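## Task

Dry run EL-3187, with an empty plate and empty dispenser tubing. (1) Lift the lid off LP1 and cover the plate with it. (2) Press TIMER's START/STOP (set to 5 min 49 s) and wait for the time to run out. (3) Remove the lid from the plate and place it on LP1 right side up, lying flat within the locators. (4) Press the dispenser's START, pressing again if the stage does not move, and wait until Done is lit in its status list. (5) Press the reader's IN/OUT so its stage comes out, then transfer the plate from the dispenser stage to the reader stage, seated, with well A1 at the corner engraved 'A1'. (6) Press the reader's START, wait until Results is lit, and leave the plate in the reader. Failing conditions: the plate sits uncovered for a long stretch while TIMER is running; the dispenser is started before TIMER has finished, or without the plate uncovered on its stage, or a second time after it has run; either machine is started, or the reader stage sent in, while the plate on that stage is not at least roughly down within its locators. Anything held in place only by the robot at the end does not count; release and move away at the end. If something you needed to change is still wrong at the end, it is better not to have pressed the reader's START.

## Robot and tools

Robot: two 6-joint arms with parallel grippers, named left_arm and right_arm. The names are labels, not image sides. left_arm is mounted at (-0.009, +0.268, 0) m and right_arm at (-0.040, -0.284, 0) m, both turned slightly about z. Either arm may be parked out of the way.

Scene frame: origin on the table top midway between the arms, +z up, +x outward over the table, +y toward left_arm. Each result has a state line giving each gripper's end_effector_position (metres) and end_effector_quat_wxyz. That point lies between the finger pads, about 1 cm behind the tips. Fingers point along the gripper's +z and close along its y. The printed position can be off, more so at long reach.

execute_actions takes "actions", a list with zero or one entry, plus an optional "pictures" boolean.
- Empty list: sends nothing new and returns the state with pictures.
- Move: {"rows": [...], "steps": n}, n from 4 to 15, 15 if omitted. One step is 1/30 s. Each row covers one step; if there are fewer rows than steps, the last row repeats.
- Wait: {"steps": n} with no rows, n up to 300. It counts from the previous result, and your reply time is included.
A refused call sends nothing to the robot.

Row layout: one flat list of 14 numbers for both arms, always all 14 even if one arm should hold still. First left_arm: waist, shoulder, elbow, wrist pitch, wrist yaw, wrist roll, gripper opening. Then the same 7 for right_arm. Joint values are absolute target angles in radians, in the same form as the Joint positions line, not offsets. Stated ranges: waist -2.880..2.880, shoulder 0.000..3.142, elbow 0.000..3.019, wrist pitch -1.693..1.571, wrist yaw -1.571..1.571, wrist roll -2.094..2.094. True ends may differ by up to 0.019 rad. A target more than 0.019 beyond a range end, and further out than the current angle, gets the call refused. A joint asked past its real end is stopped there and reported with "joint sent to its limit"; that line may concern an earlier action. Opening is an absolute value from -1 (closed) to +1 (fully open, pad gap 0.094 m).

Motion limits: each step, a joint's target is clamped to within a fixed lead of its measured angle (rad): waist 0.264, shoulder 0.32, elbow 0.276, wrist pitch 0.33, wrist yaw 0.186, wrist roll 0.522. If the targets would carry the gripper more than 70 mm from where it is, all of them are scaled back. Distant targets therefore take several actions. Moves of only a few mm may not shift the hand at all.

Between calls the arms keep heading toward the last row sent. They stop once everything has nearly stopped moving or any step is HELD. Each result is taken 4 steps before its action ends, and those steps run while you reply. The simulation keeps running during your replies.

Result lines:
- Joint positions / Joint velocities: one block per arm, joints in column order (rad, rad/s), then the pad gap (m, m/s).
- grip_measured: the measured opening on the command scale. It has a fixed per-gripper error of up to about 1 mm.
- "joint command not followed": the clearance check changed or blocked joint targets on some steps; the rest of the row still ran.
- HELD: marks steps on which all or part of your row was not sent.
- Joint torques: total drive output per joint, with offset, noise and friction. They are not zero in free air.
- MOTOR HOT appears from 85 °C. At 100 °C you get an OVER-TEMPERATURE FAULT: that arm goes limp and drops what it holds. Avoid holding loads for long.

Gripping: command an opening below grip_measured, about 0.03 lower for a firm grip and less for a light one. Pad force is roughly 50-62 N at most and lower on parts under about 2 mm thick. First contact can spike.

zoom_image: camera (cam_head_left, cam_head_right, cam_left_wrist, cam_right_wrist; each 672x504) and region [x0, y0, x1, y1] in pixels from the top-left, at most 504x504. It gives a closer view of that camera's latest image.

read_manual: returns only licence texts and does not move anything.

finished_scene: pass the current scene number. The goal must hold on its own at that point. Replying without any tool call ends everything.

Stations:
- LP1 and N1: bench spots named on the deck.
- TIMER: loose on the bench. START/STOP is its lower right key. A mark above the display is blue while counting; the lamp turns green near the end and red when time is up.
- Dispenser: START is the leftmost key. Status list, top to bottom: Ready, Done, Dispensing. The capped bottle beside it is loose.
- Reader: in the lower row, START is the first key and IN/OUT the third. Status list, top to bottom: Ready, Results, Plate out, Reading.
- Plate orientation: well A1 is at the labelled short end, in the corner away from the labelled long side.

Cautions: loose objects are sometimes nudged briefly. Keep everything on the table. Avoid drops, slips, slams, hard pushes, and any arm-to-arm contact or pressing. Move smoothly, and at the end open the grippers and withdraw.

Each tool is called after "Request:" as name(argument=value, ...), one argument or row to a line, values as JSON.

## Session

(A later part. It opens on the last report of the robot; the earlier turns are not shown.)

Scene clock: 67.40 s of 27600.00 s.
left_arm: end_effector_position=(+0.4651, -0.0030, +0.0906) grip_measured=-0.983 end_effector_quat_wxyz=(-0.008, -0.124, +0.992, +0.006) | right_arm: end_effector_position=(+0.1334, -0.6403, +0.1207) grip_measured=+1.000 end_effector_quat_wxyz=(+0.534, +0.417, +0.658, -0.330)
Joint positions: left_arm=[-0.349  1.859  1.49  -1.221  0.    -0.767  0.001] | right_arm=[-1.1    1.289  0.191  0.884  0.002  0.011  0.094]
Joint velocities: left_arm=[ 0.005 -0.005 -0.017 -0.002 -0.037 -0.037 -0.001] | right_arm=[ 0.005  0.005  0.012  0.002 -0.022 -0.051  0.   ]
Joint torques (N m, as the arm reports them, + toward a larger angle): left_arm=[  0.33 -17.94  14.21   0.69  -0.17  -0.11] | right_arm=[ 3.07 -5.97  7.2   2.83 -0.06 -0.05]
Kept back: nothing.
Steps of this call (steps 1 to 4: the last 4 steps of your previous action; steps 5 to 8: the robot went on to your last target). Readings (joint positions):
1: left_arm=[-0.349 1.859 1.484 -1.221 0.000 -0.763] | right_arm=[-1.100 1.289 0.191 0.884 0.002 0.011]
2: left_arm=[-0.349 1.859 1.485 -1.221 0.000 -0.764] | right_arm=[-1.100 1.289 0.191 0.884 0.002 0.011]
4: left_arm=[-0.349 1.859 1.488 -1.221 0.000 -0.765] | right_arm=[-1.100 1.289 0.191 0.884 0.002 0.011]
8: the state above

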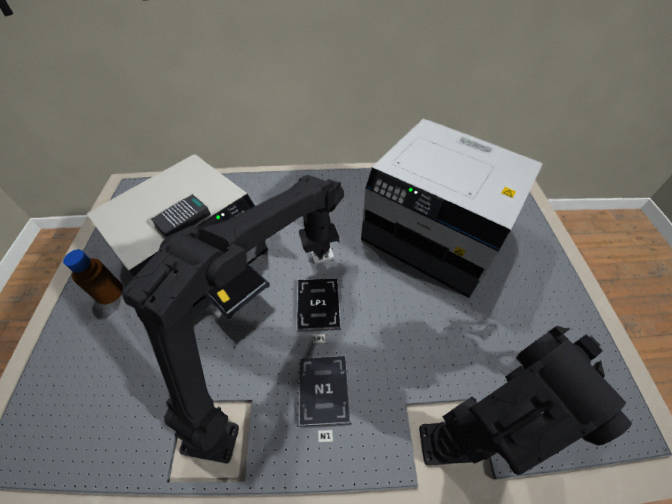

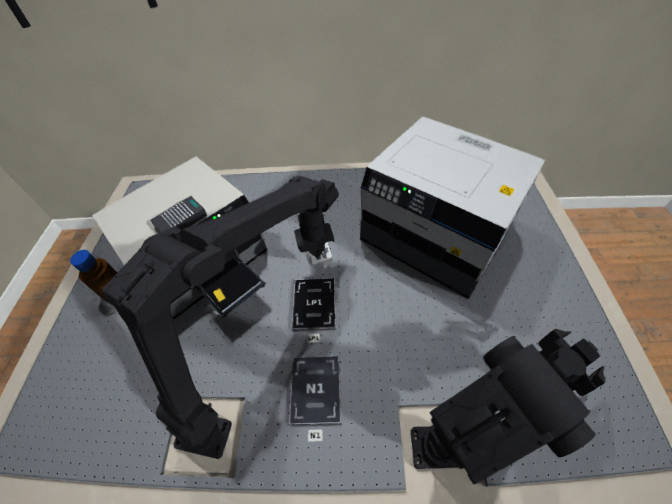

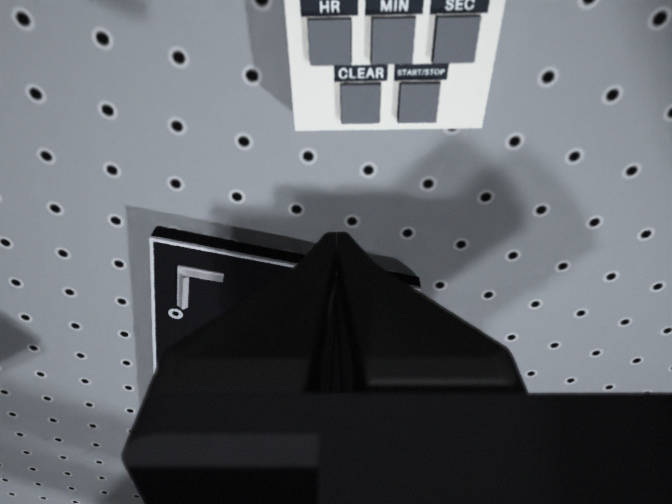

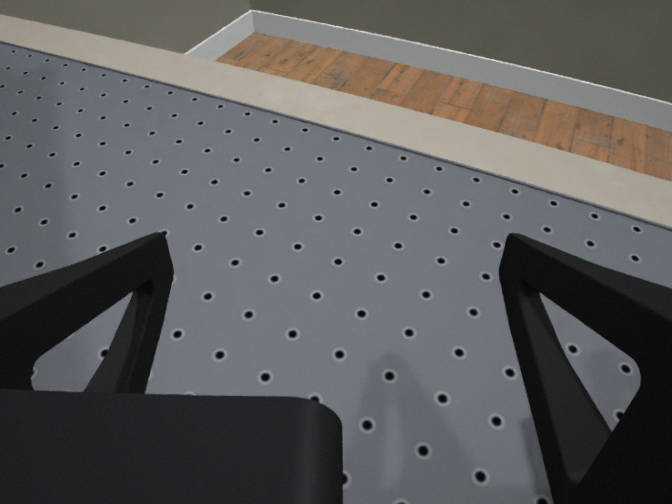

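Request:
execute_actions(
  actions=[
    {"rows": [[-0.352,1.858,1.549,-1.207,0,-0.78,-1,-1.1,1.3,0.2,0.9,0,0,1],[-0.354,1.865,1.554,-1.205,0,-0.78,-1,-1.1,1.3,0.2,0.9,0,0,1],[-0.356,1.872,1.56,-1.203,0,-0.78,-1,-1.1,1.3,0.2,0.9,0,0,1],[-0.356,1.879,1.567,-1.201,0,-0.78,-1,-1.1,1.3,0.2,0.9,0,0,1],[-0.356,1.887,1.574,-1.199,0,-0.78,-1,-1.1,1.3,0.2,0.9,0,0,1],[-0.356,1.895,1.581,-1.197,0,-0.78,-1,-1.1,1.3,0.2,0.9,0,0,1],[-0.356,1.903,1.588,-1.195,0,-0.78,-1,-1.1,1.3,0.2,0.9,0,0,1],[-0.356,1.911,1.595,-1.193,0,-0.78,-1,-1.1,1.3,0.2,0.9,0,0,1],[-0.356,1.919,1.602,-1.191,0,-0.78,-1,-1.1,1.3,0.2,0.9,0,0,1],[-0.356,1.926,1.609,-1.189,0,-0.78,-1,-1.1,1.3,0.2,0.9,0,0,1],[-0.356,1.932,1.616,-1.187,0,-0.78,-1,-1.1,1.3,0.2,0.9,0,0,1],[-0.356,1.938,1.622,-1.185,0,-0.78,-1,-1.1,1.3,0.2,0.9,0,0,1],[-0.356,1.943,1.627,-1.183,0,-0.78,-1,-1.1,1.3,0.2,0.9,0,0,1],[-0.356,1.947,1.631,-1.182,0,-0.78,-1,-1.1,1.3,0.2,0.9,0,0,1],[-0.356,1.95,1.634,-1.181,0,-0.78,-1,-1.1,1.3,0.2,0.9,0,0,1]], "steps": 15},
  ],
)

Request:
execute_actions(
  actions=[
    {"steps": 16},
  ],
  pictures=true,
)

Scene clock: 69.13 s of 27600.00 s.
left_arm: end_effector_position=(+0.4881, -0.0161, +0.0915) grip_measured=-0.983 end_effector_quat_wxyz=(+0.008, -0.124, +0.992, -0.006) | right_arm: end_effector_position=(+0.1334, -0.6403, +0.1207) grip_measured=+1.000 end_effector_quat_wxyz=(+0.534, +0.417, +0.658, -0.330)
Joint positions: left_arm=[-0.349  1.9    1.553 -1.205  0.    -0.768  0.001] | right_arm=[-1.1    1.289  0.191  0.884  0.002  0.011  0.094]
Joint velocities: left_arm=[-0.005  0.22   0.232  0.066 -0.022  0.022 -0.001] | right_arm=[ 0.015 -0.015 -0.007 -0.002 -0.081  0.022  0.   ]
Joint torques (N m, as the arm reports them, + toward a larger angle): left_arm=[  0.26 -16.43  13.83   0.7   -0.16  -0.05] | right_arm=[ 3.06 -6.06  7.2   2.83 -0.06 -0.04]
Steps of this call (steps 1 to 15: the robot went on to your last target; steps 16 to 41: nothing new was sent; steps 42 to 52: the first 11 steps of this action). Readings (joint positions):
42: left_arm=[-0.349 1.859 1.490 -1.221 0.000 -0.768] | right_arm=[-1.100 1.289 0.191 0.884 0.002 0.011]
43: left_arm=[-0.349 1.859 1.490 -1.221 0.000 -0.768] | right_arm=[-1.100 1.289 0.191 0.884 0.002 0.011]
45: left_arm=[-0.349 1.861 1.495 -1.220 0.000 -0.768] | right_arm=[-1.100 1.289 0.191 0.884 0.002 0.011]
49: left_arm=[-0.349 1.877 1.527 -1.213 0.000 -0.768] | right_arm=[-1.100 1.289 0.191 0.884 0.002 0.011]
52: the state above

Scene clock: 69.67 s of 27600.00 s.
left_arm: end_effector_position=(+0.4965, -0.0209, +0.0740) grip_measured=-0.983 end_effector_quat_wxyz=(+0.003, -0.124, +0.992, -0.002) | right_arm: end_effector_position=(+0.1334, -0.6403, +0.1207) grip_measured=+1.000 end_effector_quat_wxyz=(+0.534, +0.417, +0.658, -0.330)
Joint positions: left_arm=[-0.349  1.947  1.578 -1.194  0.    -0.768  0.001] | right_arm=[-1.1    1.289  0.191  0.884  0.002  0.011  0.094]
Joint velocities: left_arm=[-0.015 -0.005  0.017  0.007  0.051  0.037 -0.   ] | right_arm=[-0.024 -0.005 -0.017 -0.007 -0.007 -0.095  0.   ]
Joint torques (N m, as the arm reports them, + toward a larger angle): left_arm=[  0.49 -18.31  14.32   0.79  -0.17  -0.06] | right_arm=[ 3.05 -5.94  7.21  2.85 -0.06 -0.05]
Kept back: nothing.
Steps of this call (steps 1 to 4: the last 4 steps of your previous action; steps 5 to 16: the robot went on to your last target). Readings (joint positions):
1: left_arm=[-0.349 1.907 1.560 -1.202 0.000 -0.768] | right_arm=[-1.100 1.289 0.191 0.884 0.002 0.011]
2: left_arm=[-0.349 1.915 1.566 -1.200 0.000 -0.768] | right_arm=[-1.100 1.289 0.191 0.884 0.002 0.011]
4: left_arm=[-0.349 1.929 1.575 -1.196 0.000 -0.768] | right_arm=[-1.100 1.289 0.191 0.884 0.002 0.011]
8: left_arm=[-0.349 1.945 1.577 -1.194 0.000 -0.768] | right_arm=[-1.100 1.289 0.191 0.884 0.002 0.011]
16: the state above

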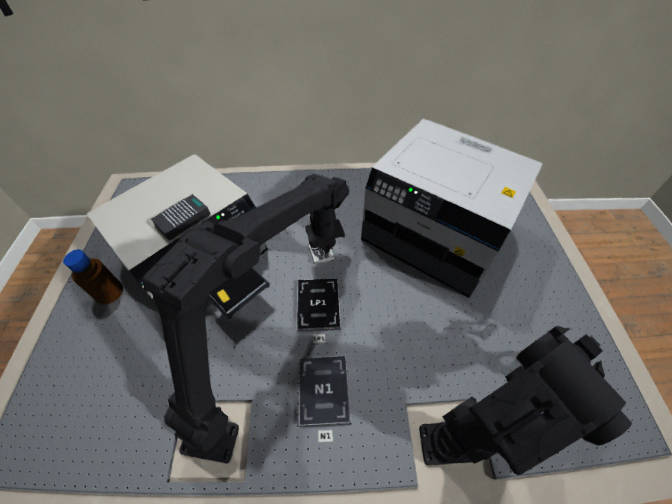

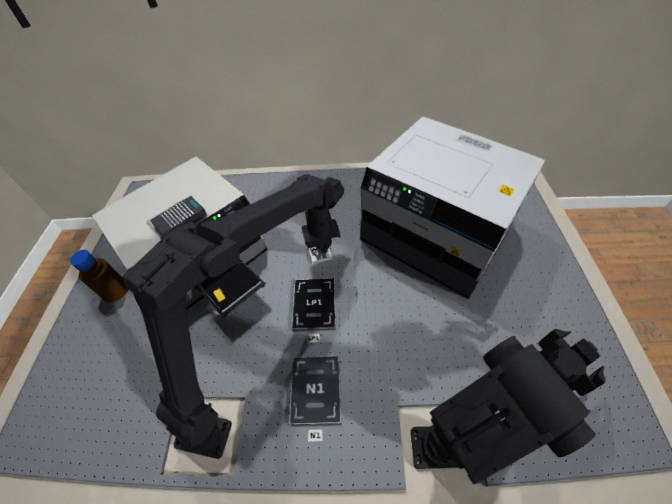

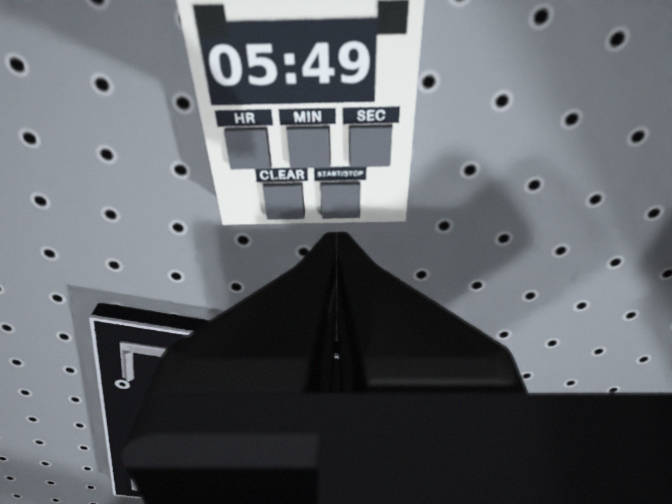

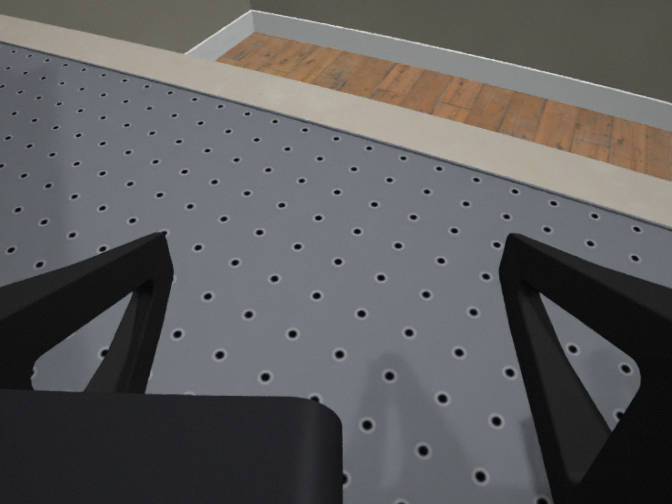

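Request:
zoom_image(
  camera="cam_left_wrist",
  region=[260, 110, 420, 250],
)

Region (260, 110, 420, 250) of cam_left_wrist's 672x504 image, scaled by 3.150, with more detail than that image has; it fills the top 441 rows of this view, and the rest is white.

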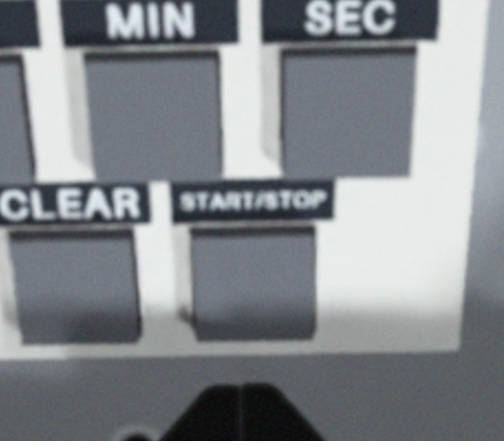

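Request:
execute_actions(
  actions=[
    {"rows": [[-0.356,1.954,1.634,-1.18,0,-0.78,-1,-1.1,1.3,0.2,0.9,0,0,1],[-0.356,1.957,1.634,-1.1785,0,-0.78,-1,-1.1,1.3,0.2,0.9,0,0,1],[-0.356,1.96,1.634,-1.177,0,-0.78,-1,-1.1,1.3,0.2,0.9,0,0,1],[-0.356,1.9625,1.634,-1.1755,0,-0.78,-1,-1.1,1.3,0.2,0.9,0,0,1],[-0.356,1.965,1.634,-1.174,0,-0.78,-1,-1.1,1.3,0.2,0.9,0,0,1],[-0.356,1.9675,1.634,-1.1725,0,-0.78,-1,-1.1,1.3,0.2,0.9,0,0,1],[-0.356,1.97,1.634,-1.171,0,-0.78,-1,-1.1,1.3,0.2,0.9,0,0,1],[-0.356,1.972,1.634,-1.1695,0,-0.78,-1,-1.1,1.3,0.2,0.9,0,0,1],[-0.356,1.974,1.634,-1.168,0,-0.78,-1,-1.1,1.3,0.2,0.9,0,0,1],[-0.356,1.9755,1.634,-1.167,0,-0.78,-1,-1.1,1.3,0.2,0.9,0,0,1],[-0.356,1.977,1.634,-1.166,0,-0.78,-1,-1.1,1.3,0.2,0.9,0,0,1]], "steps": 15},
  ],
)

Request:
execute_actions(
  actions=[
    {"steps": 10},
  ],
  pictures=true,
)

Scene clock: 71.13 s of 27600.00 s.
left_arm: end_effector_position=(+0.4986, -0.0221, +0.0689) grip_measured=-0.983 end_effector_quat_wxyz=(+0.004, -0.124, +0.992, -0.003) | right_arm: end_effector_position=(+0.1334, -0.6403, +0.1207) grip_measured=+1.000 end_effector_quat_wxyz=(+0.534, +0.417, +0.658, -0.330)
Joint positions: left_arm=[-0.349  1.956  1.578 -1.182  0.    -0.768  0.001] | right_arm=[-1.1    1.289  0.191  0.884  0.002  0.011  0.094]
Joint velocities: left_arm=[-0.015  0.083  0.002  0.027 -0.022  0.007 -0.   ] | right_arm=[ 0.005 -0.024 -0.017  0.002  0.022 -0.095  0.   ]
Joint torques (N m, as the arm reports them, + toward a larger angle): left_arm=[  0.35 -17.14  14.24   0.76  -0.15  -0.06] | right_arm=[ 3.16 -6.    7.18  2.83 -0.06 -0.04]
Steps of this call (steps 1 to 15: the robot went on to your last target; steps 16 to 33: nothing new was sent; steps 34 to 44: the first 11 steps of this action). Readings (joint positions):
34: left_arm=[-0.349 1.947 1.578 -1.194 0.000 -0.768] | right_arm=[-1.100 1.289 0.191 0.884 0.002 0.011]
35: left_arm=[-0.349 1.947 1.578 -1.194 0.000 -0.768] | right_arm=[-1.100 1.289 0.191 0.884 0.002 0.011]
37: left_arm=[-0.349 1.947 1.578 -1.193 0.000 -0.768] | right_arm=[-1.100 1.289 0.191 0.884 0.002 0.011]
41: left_arm=[-0.349 1.950 1.578 -1.186 0.000 -0.768] | right_arm=[-1.100 1.289 0.191 0.884 0.002 0.011]
44: the state above

Scene clock: 71.47 s of 27600.00 s.
left_arm: end_effector_position=(+0.4983, -0.0220, +0.0622) grip_measured=-0.983 end_effector_quat_wxyz=(+0.000, -0.124, +0.992, -0.000) | right_arm: end_effector_position=(+0.1334, -0.6403, +0.1207) grip_measured=+1.000 end_effector_quat_wxyz=(+0.534, +0.417, +0.658, -0.330)
Joint positions: left_arm=[-0.349  1.968  1.578 -1.18   0.    -0.768  0.001] | right_arm=[-1.1    1.289  0.191  0.884  0.002  0.011  0.094]
Joint velocities: left_arm=[-0.005 -0.015 -0.002 -0.027  0.007 -0.095  0.001] | right_arm=[-0.005 -0.005  0.022 -0.002  0.051  0.051  0.   ]
Joint torques (N m, as the arm reports them, + toward a larger angle): left_arm=[  0.27 -17.9   14.09   0.76  -0.15  -0.07] | right_arm=[ 3.13 -6.    7.21  2.82 -0.05 -0.04]
Kept back: nothing.
Steps of this call (steps 1 to 4: the last 4 steps of your previous action; steps 5 to 10: the robot went on to your last target). Readings (joint positions):
1: left_arm=[-0.349 1.959 1.578 -1.182 0.000 -0.768] | right_arm=[-1.100 1.289 0.191 0.884 0.002 0.011]
2: left_arm=[-0.349 1.961 1.578 -1.181 0.000 -0.768] | right_arm=[-1.100 1.289 0.191 0.884 0.002 0.011]
4: left_arm=[-0.349 1.966 1.578 -1.180 0.000 -0.768] | right_arm=[-1.100 1.289 0.191 0.884 0.002 0.011]
8: left_arm=[-0.349 1.968 1.578 -1.180 0.000 -0.768] | right_arm=[-1.100 1.289 0.191 0.884 0.002 0.011]
10: the state above

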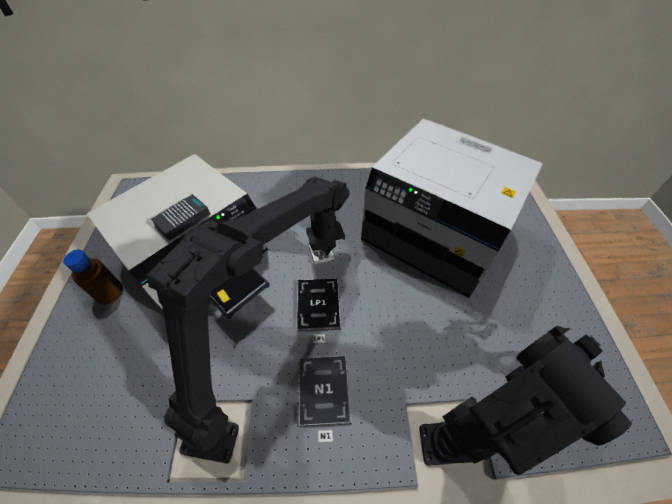

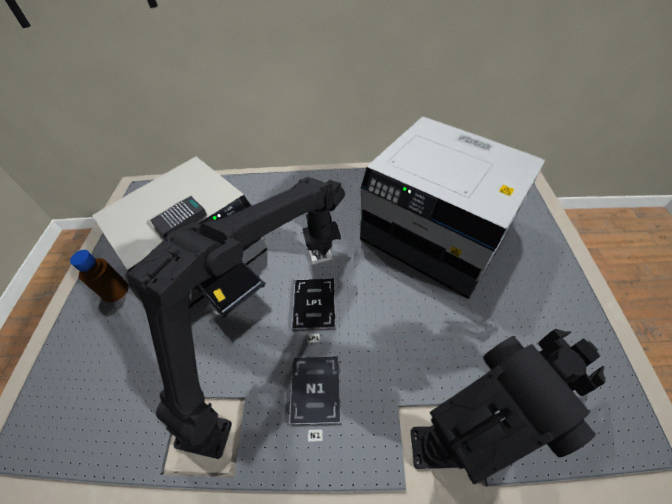

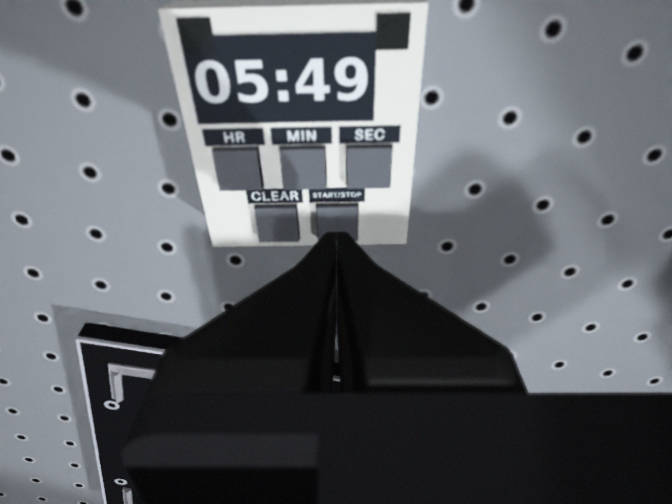

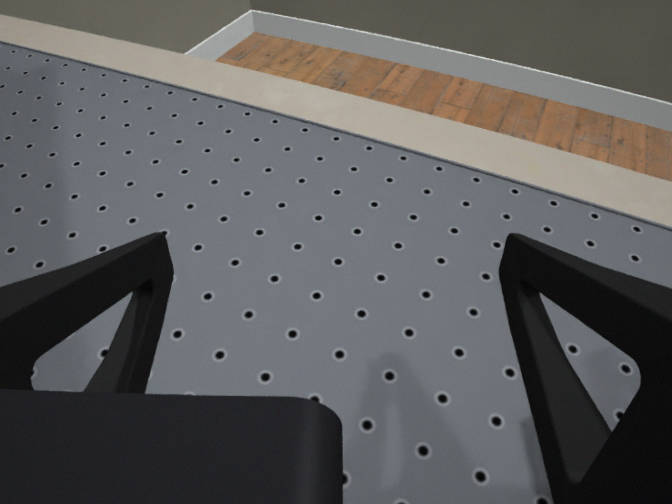

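Request:
zoom_image(
  camera="cam_left_wrist",
  region=[250, 170, 410, 260],
)

Region (250, 170, 410, 260) of cam_left_wrist's 672x504 image, scaled by 3.150, with more detail than that image has; it fills the top 284 rows of this view, and the rest is white.

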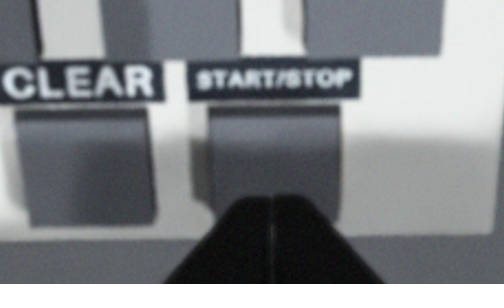

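Request:
execute_actions(
  actions=[
    {"rows": [[-0.356,1.98,1.628,-1.1655,0,-0.78,-1,-1.1,1.3,0.2,0.9,0,0,1],[-0.356,1.983,1.622,-1.165,0,-0.78,-1,-1.1,1.3,0.2,0.9,0,0,1],[-0.356,1.9855,1.616,-1.1645,0,-0.78,-1,-1.1,1.3,0.2,0.9,0,0,1],[-0.356,1.988,1.61,-1.164,0,-0.78,-1,-1.1,1.3,0.2,0.9,0,0,1],[-0.356,1.99,1.605,-1.1635,0,-0.78,-1,-1.1,1.3,0.2,0.9,0,0,1],[-0.356,1.992,1.6,-1.163,0,-0.78,-1,-1.1,1.3,0.2,0.9,0,0,1],[-0.356,1.994,1.6,-1.1625,0,-0.78,-1,-1.1,1.3,0.2,0.9,0,0,1],[-0.356,1.9955,1.6,-1.162,0,-0.78,-1,-1.1,1.3,0.2,0.9,0,0,1],[-0.356,1.997,1.6,-1.162,0,-0.78,-1,-1.1,1.3,0.2,0.9,0,0,1],[-0.356,1.998,1.6,-1.162,0,-0.78,-1,-1.1,1.3,0.2,0.9,0,0,1],[-0.356,1.999,1.6,-1.162,0,-0.78,-1,-1.1,1.3,0.2,0.9,0,0,1]], "steps": 15},
  ],
)

Request:
execute_actions(
  actions=[
    {"steps": 10},
  ],
  pictures=true,
)

Scene clock: 74.43 s of 27600.00 s.
left_arm: end_effector_position=(+0.4984, -0.0220, +0.0547) grip_measured=-0.983 end_effector_quat_wxyz=(-0.004, -0.124, +0.992, +0.003) | right_arm: end_effector_position=(+0.1334, -0.6403, +0.1207) grip_measured=+1.000 end_effector_quat_wxyz=(+0.534, +0.417, +0.658, -0.330)
Joint positions: left_arm=[-0.349  1.982  1.578 -1.176  0.    -0.769  0.001] | right_arm=[-1.1    1.289  0.191  0.884  0.002  0.011  0.094]
Joint velocities: left_arm=[-0.015  0.063 -0.012 -0.007 -0.022 -0.022 -0.001] | right_arm=[-0.015 -0.015  0.002 -0.002 -0.037 -0.007  0.   ]
Joint torques (N m, as the arm reports them, + toward a larger angle): left_arm=[  0.3  -17.59  11.08   0.7   -0.17  -0.06] | right_arm=[ 3.14 -6.01  7.21  2.81 -0.06 -0.05]
Steps of this call (steps 1 to 30: the robot went on to your last target; steps 31 to 78: nothing new was sent; steps 79 to 89: the first 11 steps of this action). Readings (joint positions):
79: left_arm=[-0.349 1.968 1.578 -1.180 0.000 -0.769] | right_arm=[-1.100 1.289 0.191 0.884 0.002 0.011]
80: left_arm=[-0.349 1.968 1.578 -1.180 0.000 -0.769] | right_arm=[-1.100 1.289 0.191 0.884 0.002 0.011]
82: left_arm=[-0.349 1.969 1.578 -1.180 0.000 -0.769] | right_arm=[-1.100 1.289 0.191 0.884 0.002 0.011]
86: left_arm=[-0.349 1.974 1.578 -1.177 0.000 -0.769] | right_arm=[-1.100 1.289 0.191 0.884 0.002 0.011]
89: the state above

Scene clock: 74.77 s of 27600.00 s.
left_arm: end_effector_position=(+0.4979, -0.0217, +0.0500) grip_measured=-0.983 end_effector_quat_wxyz=(-0.007, -0.124, +0.992, +0.005) | right_arm: end_effector_position=(+0.1334, -0.6403, +0.1207) grip_measured=+1.000 end_effector_quat_wxyz=(+0.534, +0.417, +0.658, -0.330)
Joint positions: left_arm=[-0.349  1.99   1.578 -1.176  0.    -0.769  0.001] | right_arm=[-1.1    1.289  0.191  0.884  0.002  0.011  0.094]
Joint velocities: left_arm=[-0.005 -0.024 -0.002 -0.012 -0.007 -0.051  0.   ] | right_arm=[-0.005  0.005 -0.007  0.012 -0.037 -0.007  0.   ]
Joint torques (N m, as the arm reports them, + toward a larger angle): left_arm=[  0.43 -17.89  11.1    0.7   -0.16  -0.07] | right_arm=[ 3.1  -5.96  7.19  2.84 -0.06 -0.05]
Kept back: nothing.
Steps of this call (steps 1 to 4: the last 4 steps of your previous action; steps 5 to 10: the robot went on to your last target). Readings (joint positions):
1: left_arm=[-0.349 1.984 1.578 -1.176 0.000 -0.769] | right_arm=[-1.100 1.289 0.191 0.884 0.002 0.011]
2: left_arm=[-0.349 1.986 1.578 -1.176 0.000 -0.769] | right_arm=[-1.100 1.289 0.191 0.884 0.002 0.011]
4: left_arm=[-0.349 1.989 1.578 -1.176 0.000 -0.769] | right_arm=[-1.100 1.289 0.191 0.884 0.002 0.011]
8: left_arm=[-0.349 1.990 1.578 -1.176 0.000 -0.769] | right_arm=[-1.100 1.289 0.191 0.884 0.002 0.011]
10: the state above

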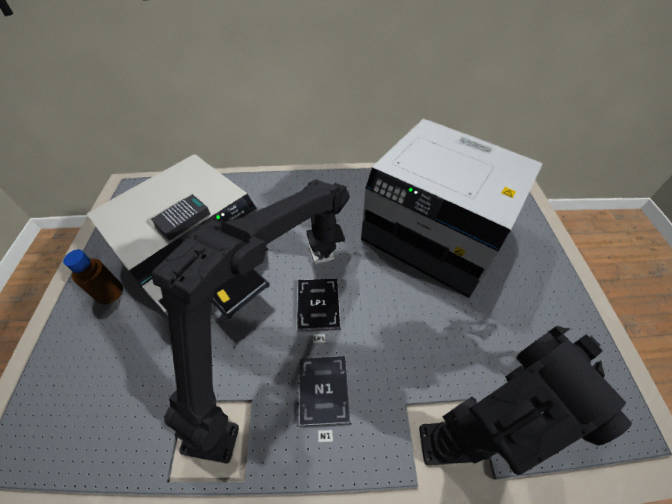

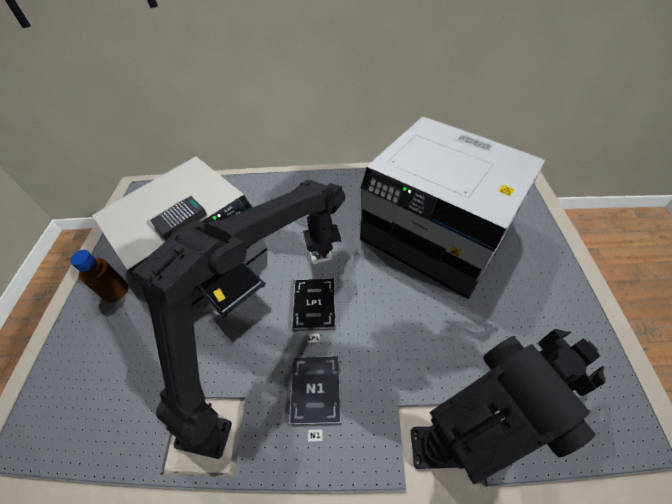

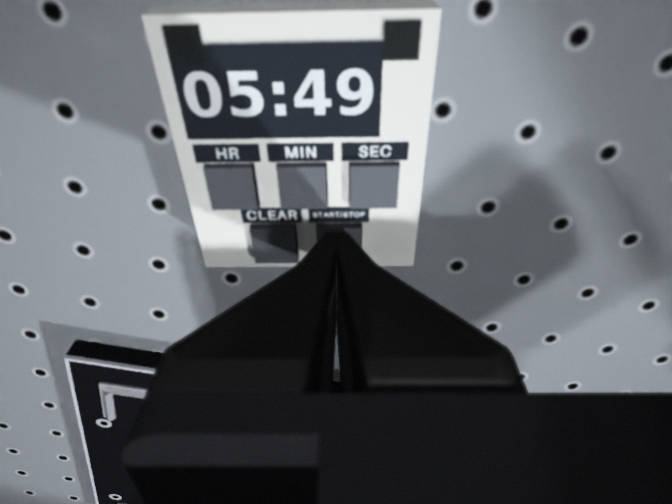

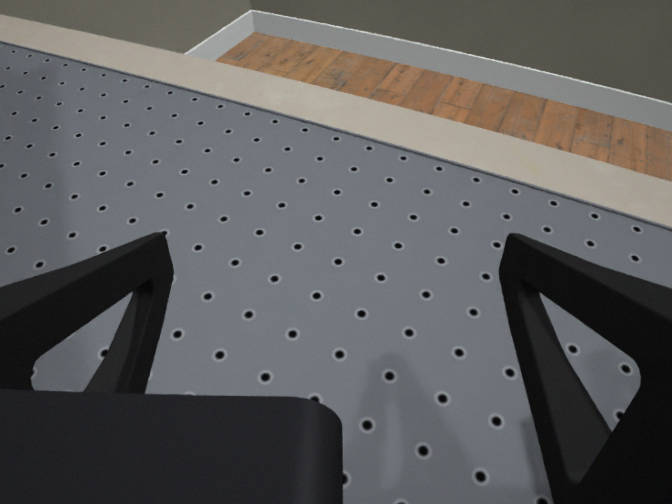

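Request:
execute_actions(
  actions=[
    {"rows": [[-0.356,2.0015,1.6,-1.162,0,-0.78,-1,-1.1,1.3,0.2,0.9,0,0,1],[-0.356,2.0035,1.6,-1.162,0,-0.78,-1,-1.1,1.3,0.2,0.9,0,0,1],[-0.356,2.005,1.6,-1.162,0,-0.78,-1,-1.1,1.3,0.2,0.9,0,0,1],[-0.356,2.0065,1.6,-1.162,0,-0.78,-1,-1.1,1.3,0.2,0.9,0,0,1],[-0.356,2.008,1.6,-1.162,0,-0.78,-1,-1.1,1.3,0.2,0.9,0,0,1],[-0.356,2.0095,1.6,-1.162,0,-0.78,-1,-1.1,1.3,0.2,0.9,0,0,1],[-0.356,2.011,1.6,-1.162,0,-0.78,-1,-1.1,1.3,0.2,0.9,0,0,1],[-0.356,2.0125,1.6,-1.162,0,-0.78,-1,-1.1,1.3,0.2,0.9,0,0,1],[-0.356,2.014,1.6,-1.162,0,-0.78,-1,-1.1,1.3,0.2,0.9,0,0,1],[-0.356,2.0155,1.6,-1.162,0,-0.78,-1,-1.1,1.3,0.2,0.9,0,0,1],[-0.356,2.017,1.6,-1.162,0,-0.78,-1,-1.1,1.3,0.2,0.9,0,0,1],[-0.356,2.0185,1.6,-1.162,0,-0.78,-1,-1.1,1.3,0.2,0.9,0,0,1],[-0.356,2.02,1.6,-1.162,0,-0.78,-1,-1.1,1.3,0.2,0.9,0,0,1],[-0.356,2.0215,1.6,-1.162,0,-0.78,-1,-1.1,1.3,0.2,0.9,0,0,1],[-0.356,2.023,1.6,-1.162,0,-0.78,-1,-1.1,1.3,0.2,0.9,0,0,1]], "steps": 15},
  ],
)

Request:
execute_actions(
  actions=[
    {"steps": 10},
  ],
  pictures=true,
)

Scene clock: 75.43 s of 27600.00 s.
left_arm: end_effector_position=(+0.4978, -0.0217, +0.0491) grip_measured=-0.983 end_effector_quat_wxyz=(-0.007, -0.124, +0.992, +0.005) | right_arm: end_effector_position=(+0.1334, -0.6403, +0.1207) grip_measured=+1.000 end_effector_quat_wxyz=(+0.534, +0.417, +0.658, -0.330)
Joint positions: left_arm=[-0.349  1.991  1.578 -1.176  0.    -0.769  0.001] | right_arm=[-1.1    1.289  0.191  0.884  0.002  0.011  0.094]
Joint velocities: left_arm=[ 0.005 -0.005  0.022  0.007  0.007  0.051 -0.   ] | right_arm=[ 0.015 -0.005 -0.007 -0.002 -0.066  0.066  0.   ]
Joint torques (N m, as the arm reports them, + toward a larger angle): left_arm=[  0.3  -16.8   11.02   0.63  -0.15  -0.07] | right_arm=[ 3.09 -5.95  7.21  2.83 -0.06 -0.05]
Steps of this call (steps 1 to 9: the robot went on to your last target; steps 10 to 20: the first 11 steps of this action). Readings (joint positions):
10: left_arm=[-0.349 1.990 1.578 -1.176 0.000 -0.769] | right_arm=[-1.100 1.289 0.191 0.884 0.002 0.011]
11: left_arm=[-0.349 1.990 1.578 -1.176 0.000 -0.769] | right_arm=[-1.100 1.289 0.191 0.884 0.002 0.011]
13: left_arm=[-0.349 1.990 1.578 -1.176 0.000 -0.769] | right_arm=[-1.100 1.289 0.191 0.884 0.002 0.011]
17: left_arm=[-0.349 1.990 1.578 -1.176 0.000 -0.769] | right_arm=[-1.100 1.289 0.191 0.884 0.002 0.011]
20: the state above

Scene clock: 75.77 s of 27600.00 s.
left_arm: end_effector_position=(+0.4978, -0.0217, +0.0485) grip_measured=-0.983 end_effector_quat_wxyz=(-0.008, -0.124, +0.992, +0.006) | right_arm: end_effector_position=(+0.1334, -0.6403, +0.1207) grip_measured=+1.000 end_effector_quat_wxyz=(+0.534, +0.417, +0.658, -0.330)
Joint positions: left_arm=[-0.349  1.993  1.578 -1.175  0.    -0.769  0.001] | right_arm=[-1.1    1.289  0.191  0.884  0.002  0.011  0.094]
Joint velocities: left_arm=[-0.015 -0.005 -0.007  0.007 -0.051 -0.007 -0.001] | right_arm=[-0.005 -0.005 -0.032 -0.007  0.022  0.007  0.   ]
Joint torques (N m, as the arm reports them, + toward a larger angle): left_arm=[  0.3  -16.33  11.1    0.66  -0.15  -0.06] | right_arm=[ 3.13 -5.99  7.2   2.83 -0.06 -0.05]
Kept back: nothing.
Steps of this call (steps 1 to 4: the last 4 steps of your previous action; steps 5 to 10: the robot went on to your last target). Readings (joint positions):
1: left_arm=[-0.349 1.992 1.578 -1.175 0.000 -0.769] | right_arm=[-1.100 1.289 0.191 0.884 0.002 0.011]
2: left_arm=[-0.349 1.993 1.578 -1.175 0.000 -0.769] | right_arm=[-1.100 1.289 0.191 0.884 0.002 0.011]
4: left_arm=[-0.349 1.993 1.578 -1.175 0.000 -0.769] | right_arm=[-1.100 1.289 0.191 0.884 0.002 0.011]
8: left_arm=[-0.349 1.993 1.578 -1.175 0.000 -0.769] | right_arm=[-1.100 1.289 0.191 0.884 0.002 0.011]
10: the state above

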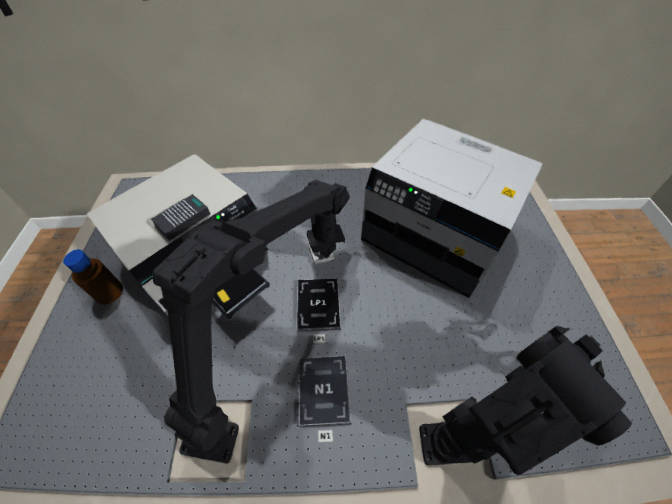

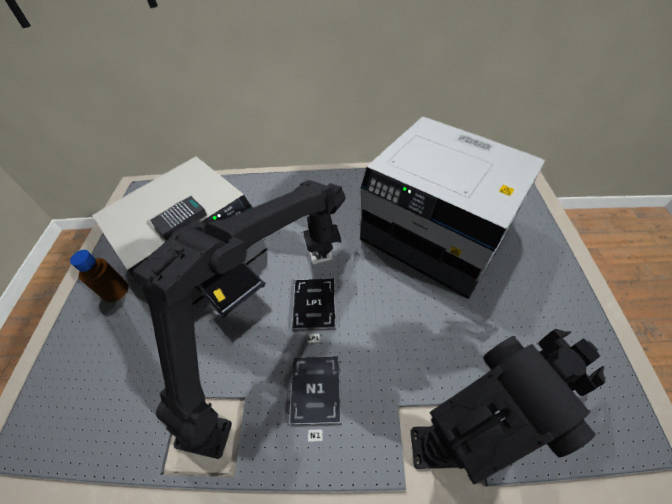

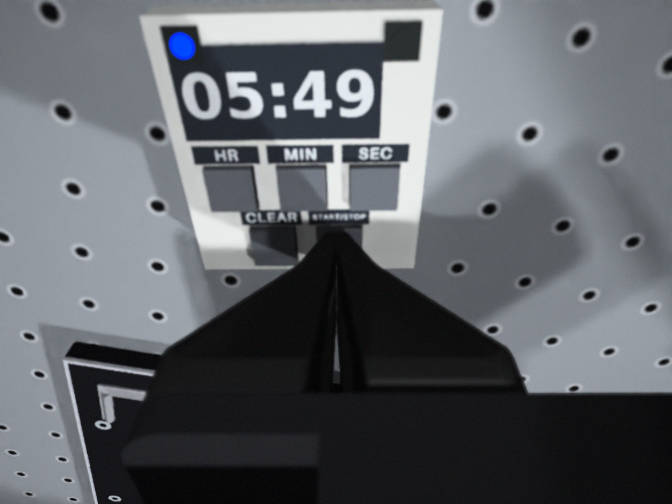

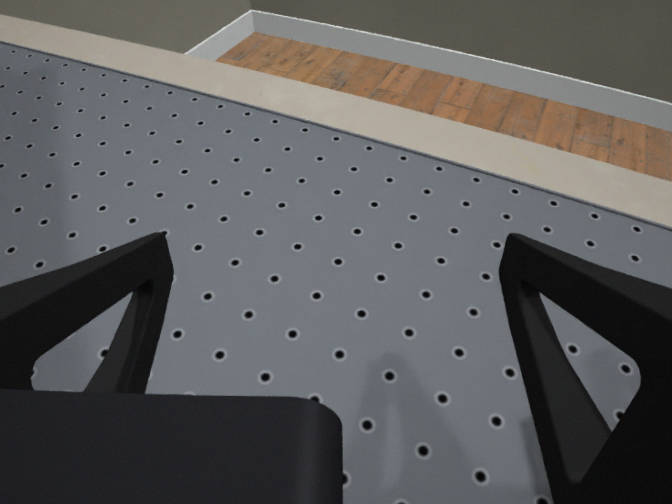

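Request:
execute_actions(
  actions=[
    {"rows": [[-0.356,2.01,1.6,-1.162,0,-0.78,-1,-1.1,1.3,0.2,0.9,0,0,1],[-0.356,1.997,1.6,-1.162,0,-0.78,-1,-1.1,1.3,0.2,0.9,0,0,1],[-0.356,1.984,1.6,-1.162,0,-0.78,-1,-1.1,1.3,0.2,0.9,0,0,1],[-0.356,1.972,1.6,-1.162,0,-0.78,-1,-1.1,1.3,0.2,0.9,0,0,1],[-0.356,1.962,1.6,-1.162,0,-0.78,-1,-1.1,1.3,0.2,0.9,0,0,1],[-0.356,1.954,1.6,-1.162,0,-0.78,-1,-1.1,1.3,0.2,0.9,0,0,1],[-0.356,1.946,1.6,-1.162,0,-0.78,-1,-1.1,1.3,0.2,0.9,0,0,1],[-0.356,1.938,1.6,-1.162,0,-0.78,-1,-1.1,1.3,0.2,0.9,0,0,1],[-0.356,1.93,1.6,-1.162,0,-0.78,-1,-1.1,1.3,0.2,0.9,0,0,1],[-0.356,1.922,1.6,-1.162,0,-0.78,-1,-1.1,1.3,0.2,0.9,0,0,1],[-0.356,1.914,1.6,-1.162,0,-0.78,-1,-1.1,1.3,0.2,0.9,0,0,1],[-0.356,1.906,1.6,-1.162,0,-0.78,-1,-1.1,1.3,0.2,0.9,0,0,1],[-0.356,1.899,1.6,-1.162,0,-0.78,-1,-1.1,1.3,0.2,0.9,0,0,1],[-0.356,1.893,1.6,-1.162,0,-0.78,-1,-1.1,1.3,0.2,0.9,0,0,1],[-0.356,1.89,1.6,-1.162,0,-0.78,-1,-1.1,1.3,0.2,0.9,0,0,1]], "steps": 15},
  ],
)

Request:
execute_actions(
  actions=[
    {"steps": 12},
  ],
  pictures=true,
)

Scene clock: 76.93 s of 27600.00 s.
left_arm: end_effector_position=(+0.4992, -0.0225, +0.0594) grip_measured=-0.983 end_effector_quat_wxyz=(+0.000, -0.124, +0.992, -0.000) | right_arm: end_effector_position=(+0.1334, -0.6403, +0.1207) grip_measured=+1.000 end_effector_quat_wxyz=(+0.534, +0.417, +0.658, -0.330)
Joint positions: left_arm=[-0.349  1.973  1.578 -1.175  0.    -0.769  0.001] | right_arm=[-1.1    1.289  0.191  0.884  0.002  0.011  0.094]
Joint velocities: left_arm=[-0.005 -0.181 -0.002 -0.007 -0.066 -0.022  0.001] | right_arm=[-0.015  0.005 -0.002  0.002 -0.051 -0.037  0.   ]
Joint torques (N m, as the arm reports them, + toward a larger angle): left_arm=[  0.38 -22.99  11.05   0.81  -0.17  -0.05] | right_arm=[ 3.13 -5.97  7.21  2.82 -0.06 -0.04]
Steps of this call (steps 1 to 15: the robot went on to your last target; steps 16 to 24: nothing new was sent; steps 25 to 35: the first 11 steps of this action). Readings (joint positions):
25: left_arm=[-0.349 1.993 1.578 -1.175 0.000 -0.769] | right_arm=[-1.100 1.289 0.191 0.884 0.002 0.011]
26: left_arm=[-0.349 1.993 1.578 -1.175 0.000 -0.769] | right_arm=[-1.100 1.289 0.191 0.884 0.002 0.011]
28: left_arm=[-0.349 1.992 1.578 -1.175 0.000 -0.769] | right_arm=[-1.100 1.289 0.191 0.884 0.002 0.011]
32: left_arm=[-0.349 1.986 1.578 -1.175 0.000 -0.769] | right_arm=[-1.100 1.289 0.191 0.884 0.002 0.011]
35: the state above

Scene clock: 77.33 s of 27600.00 s.
left_arm: end_effector_position=(+0.5023, -0.0243, +0.0998) grip_measured=-0.983 end_effector_quat_wxyz=(+0.029, -0.124, +0.992, -0.022) | right_arm: end_effector_position=(+0.1334, -0.6403, +0.1207) grip_measured=+1.000 end_effector_quat_wxyz=(+0.534, +0.417, +0.658, -0.330)
Joint positions: left_arm=[-0.349  1.902  1.578 -1.175  0.    -0.769  0.001] | right_arm=[-1.1    1.289  0.191  0.884  0.002  0.011  0.094]
Joint velocities: left_arm=[-0.005 -0.015 -0.012 -0.017 -0.037  0.037 -0.001] | right_arm=[ 0.005 -0.015  0.002 -0.002 -0.081  0.007  0.   ]
Joint torques (N m, as the arm reports them, + toward a larger angle): left_arm=[  0.38 -18.7   11.61   0.84  -0.15  -0.06] | right_arm=[ 3.15 -5.95  7.21  2.83 -0.07 -0.04]
Kept back: nothing.
Steps of this call (steps 1 to 4: the last 4 steps of your previous action; steps 5 to 12: the robot went on to your last target). Readings (joint positions):
1: left_arm=[-0.349 1.967 1.578 -1.175 0.000 -0.769] | right_arm=[-1.100 1.289 0.191 0.884 0.002 0.011]
2: left_arm=[-0.349 1.959 1.578 -1.175 0.000 -0.769] | right_arm=[-1.100 1.289 0.191 0.884 0.002 0.011]
4: left_arm=[-0.349 1.941 1.578 -1.175 0.000 -0.769] | right_arm=[-1.100 1.289 0.191 0.884 0.002 0.011]
8: left_arm=[-0.349 1.910 1.578 -1.175 0.000 -0.769] | right_arm=[-1.100 1.289 0.191 0.884 0.002 0.011]
12: the state above

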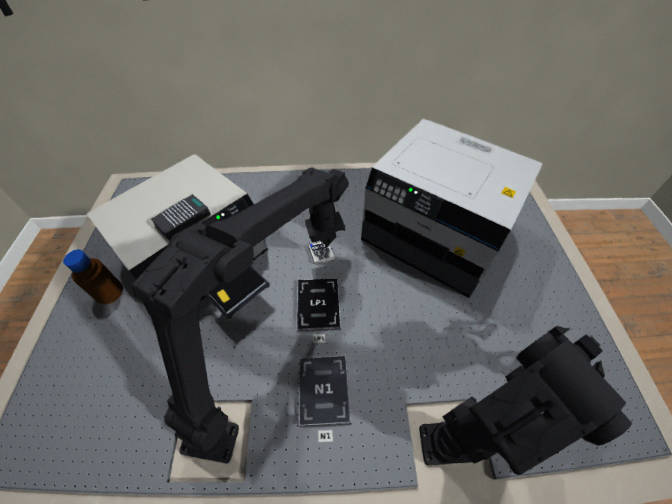

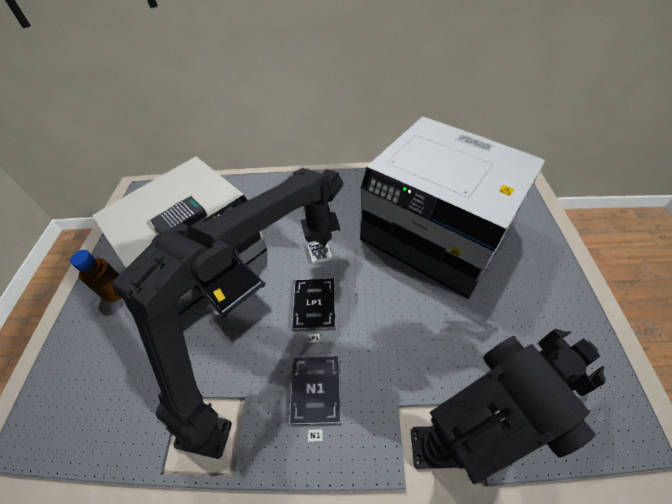

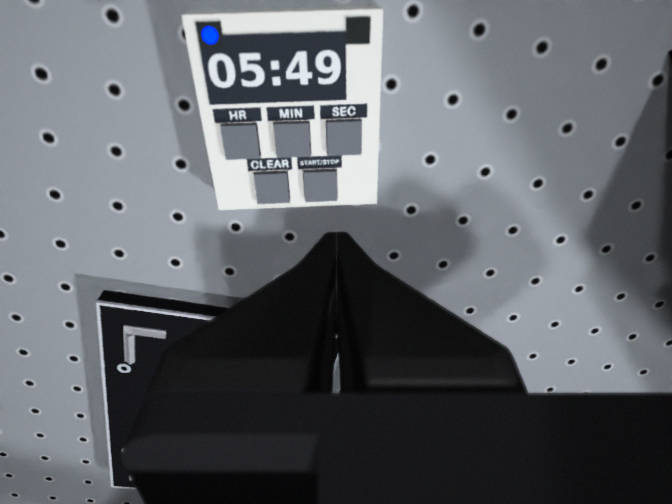

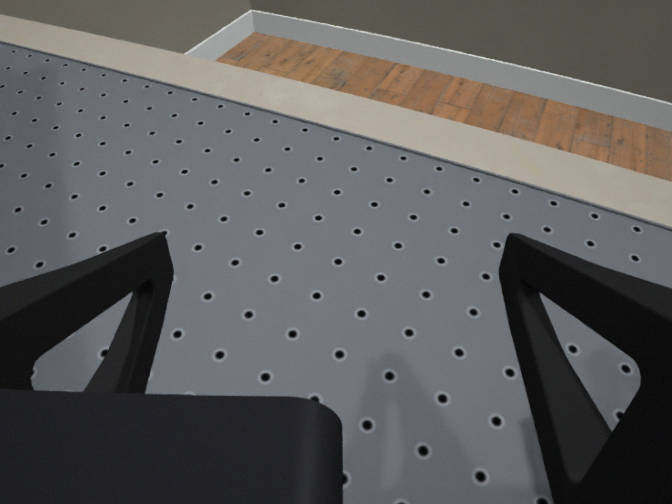

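Request:
zoom_image(
  camera="cam_head_left",
  region=[355, 160, 515, 300],
)

Region (355, 160, 515, 300) of cam_head_left's 672x504 image, scaled by 3.150, with more detail than that image has; it fills the top 441 rows of this view, and the rest is white.

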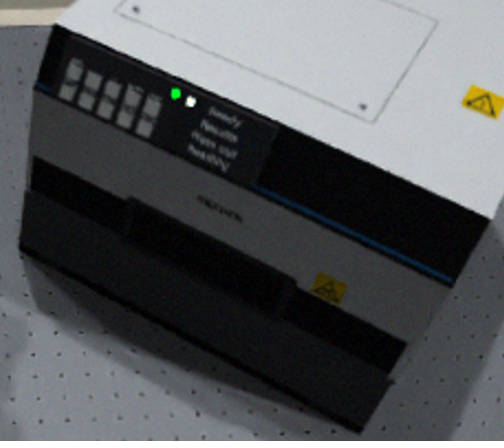

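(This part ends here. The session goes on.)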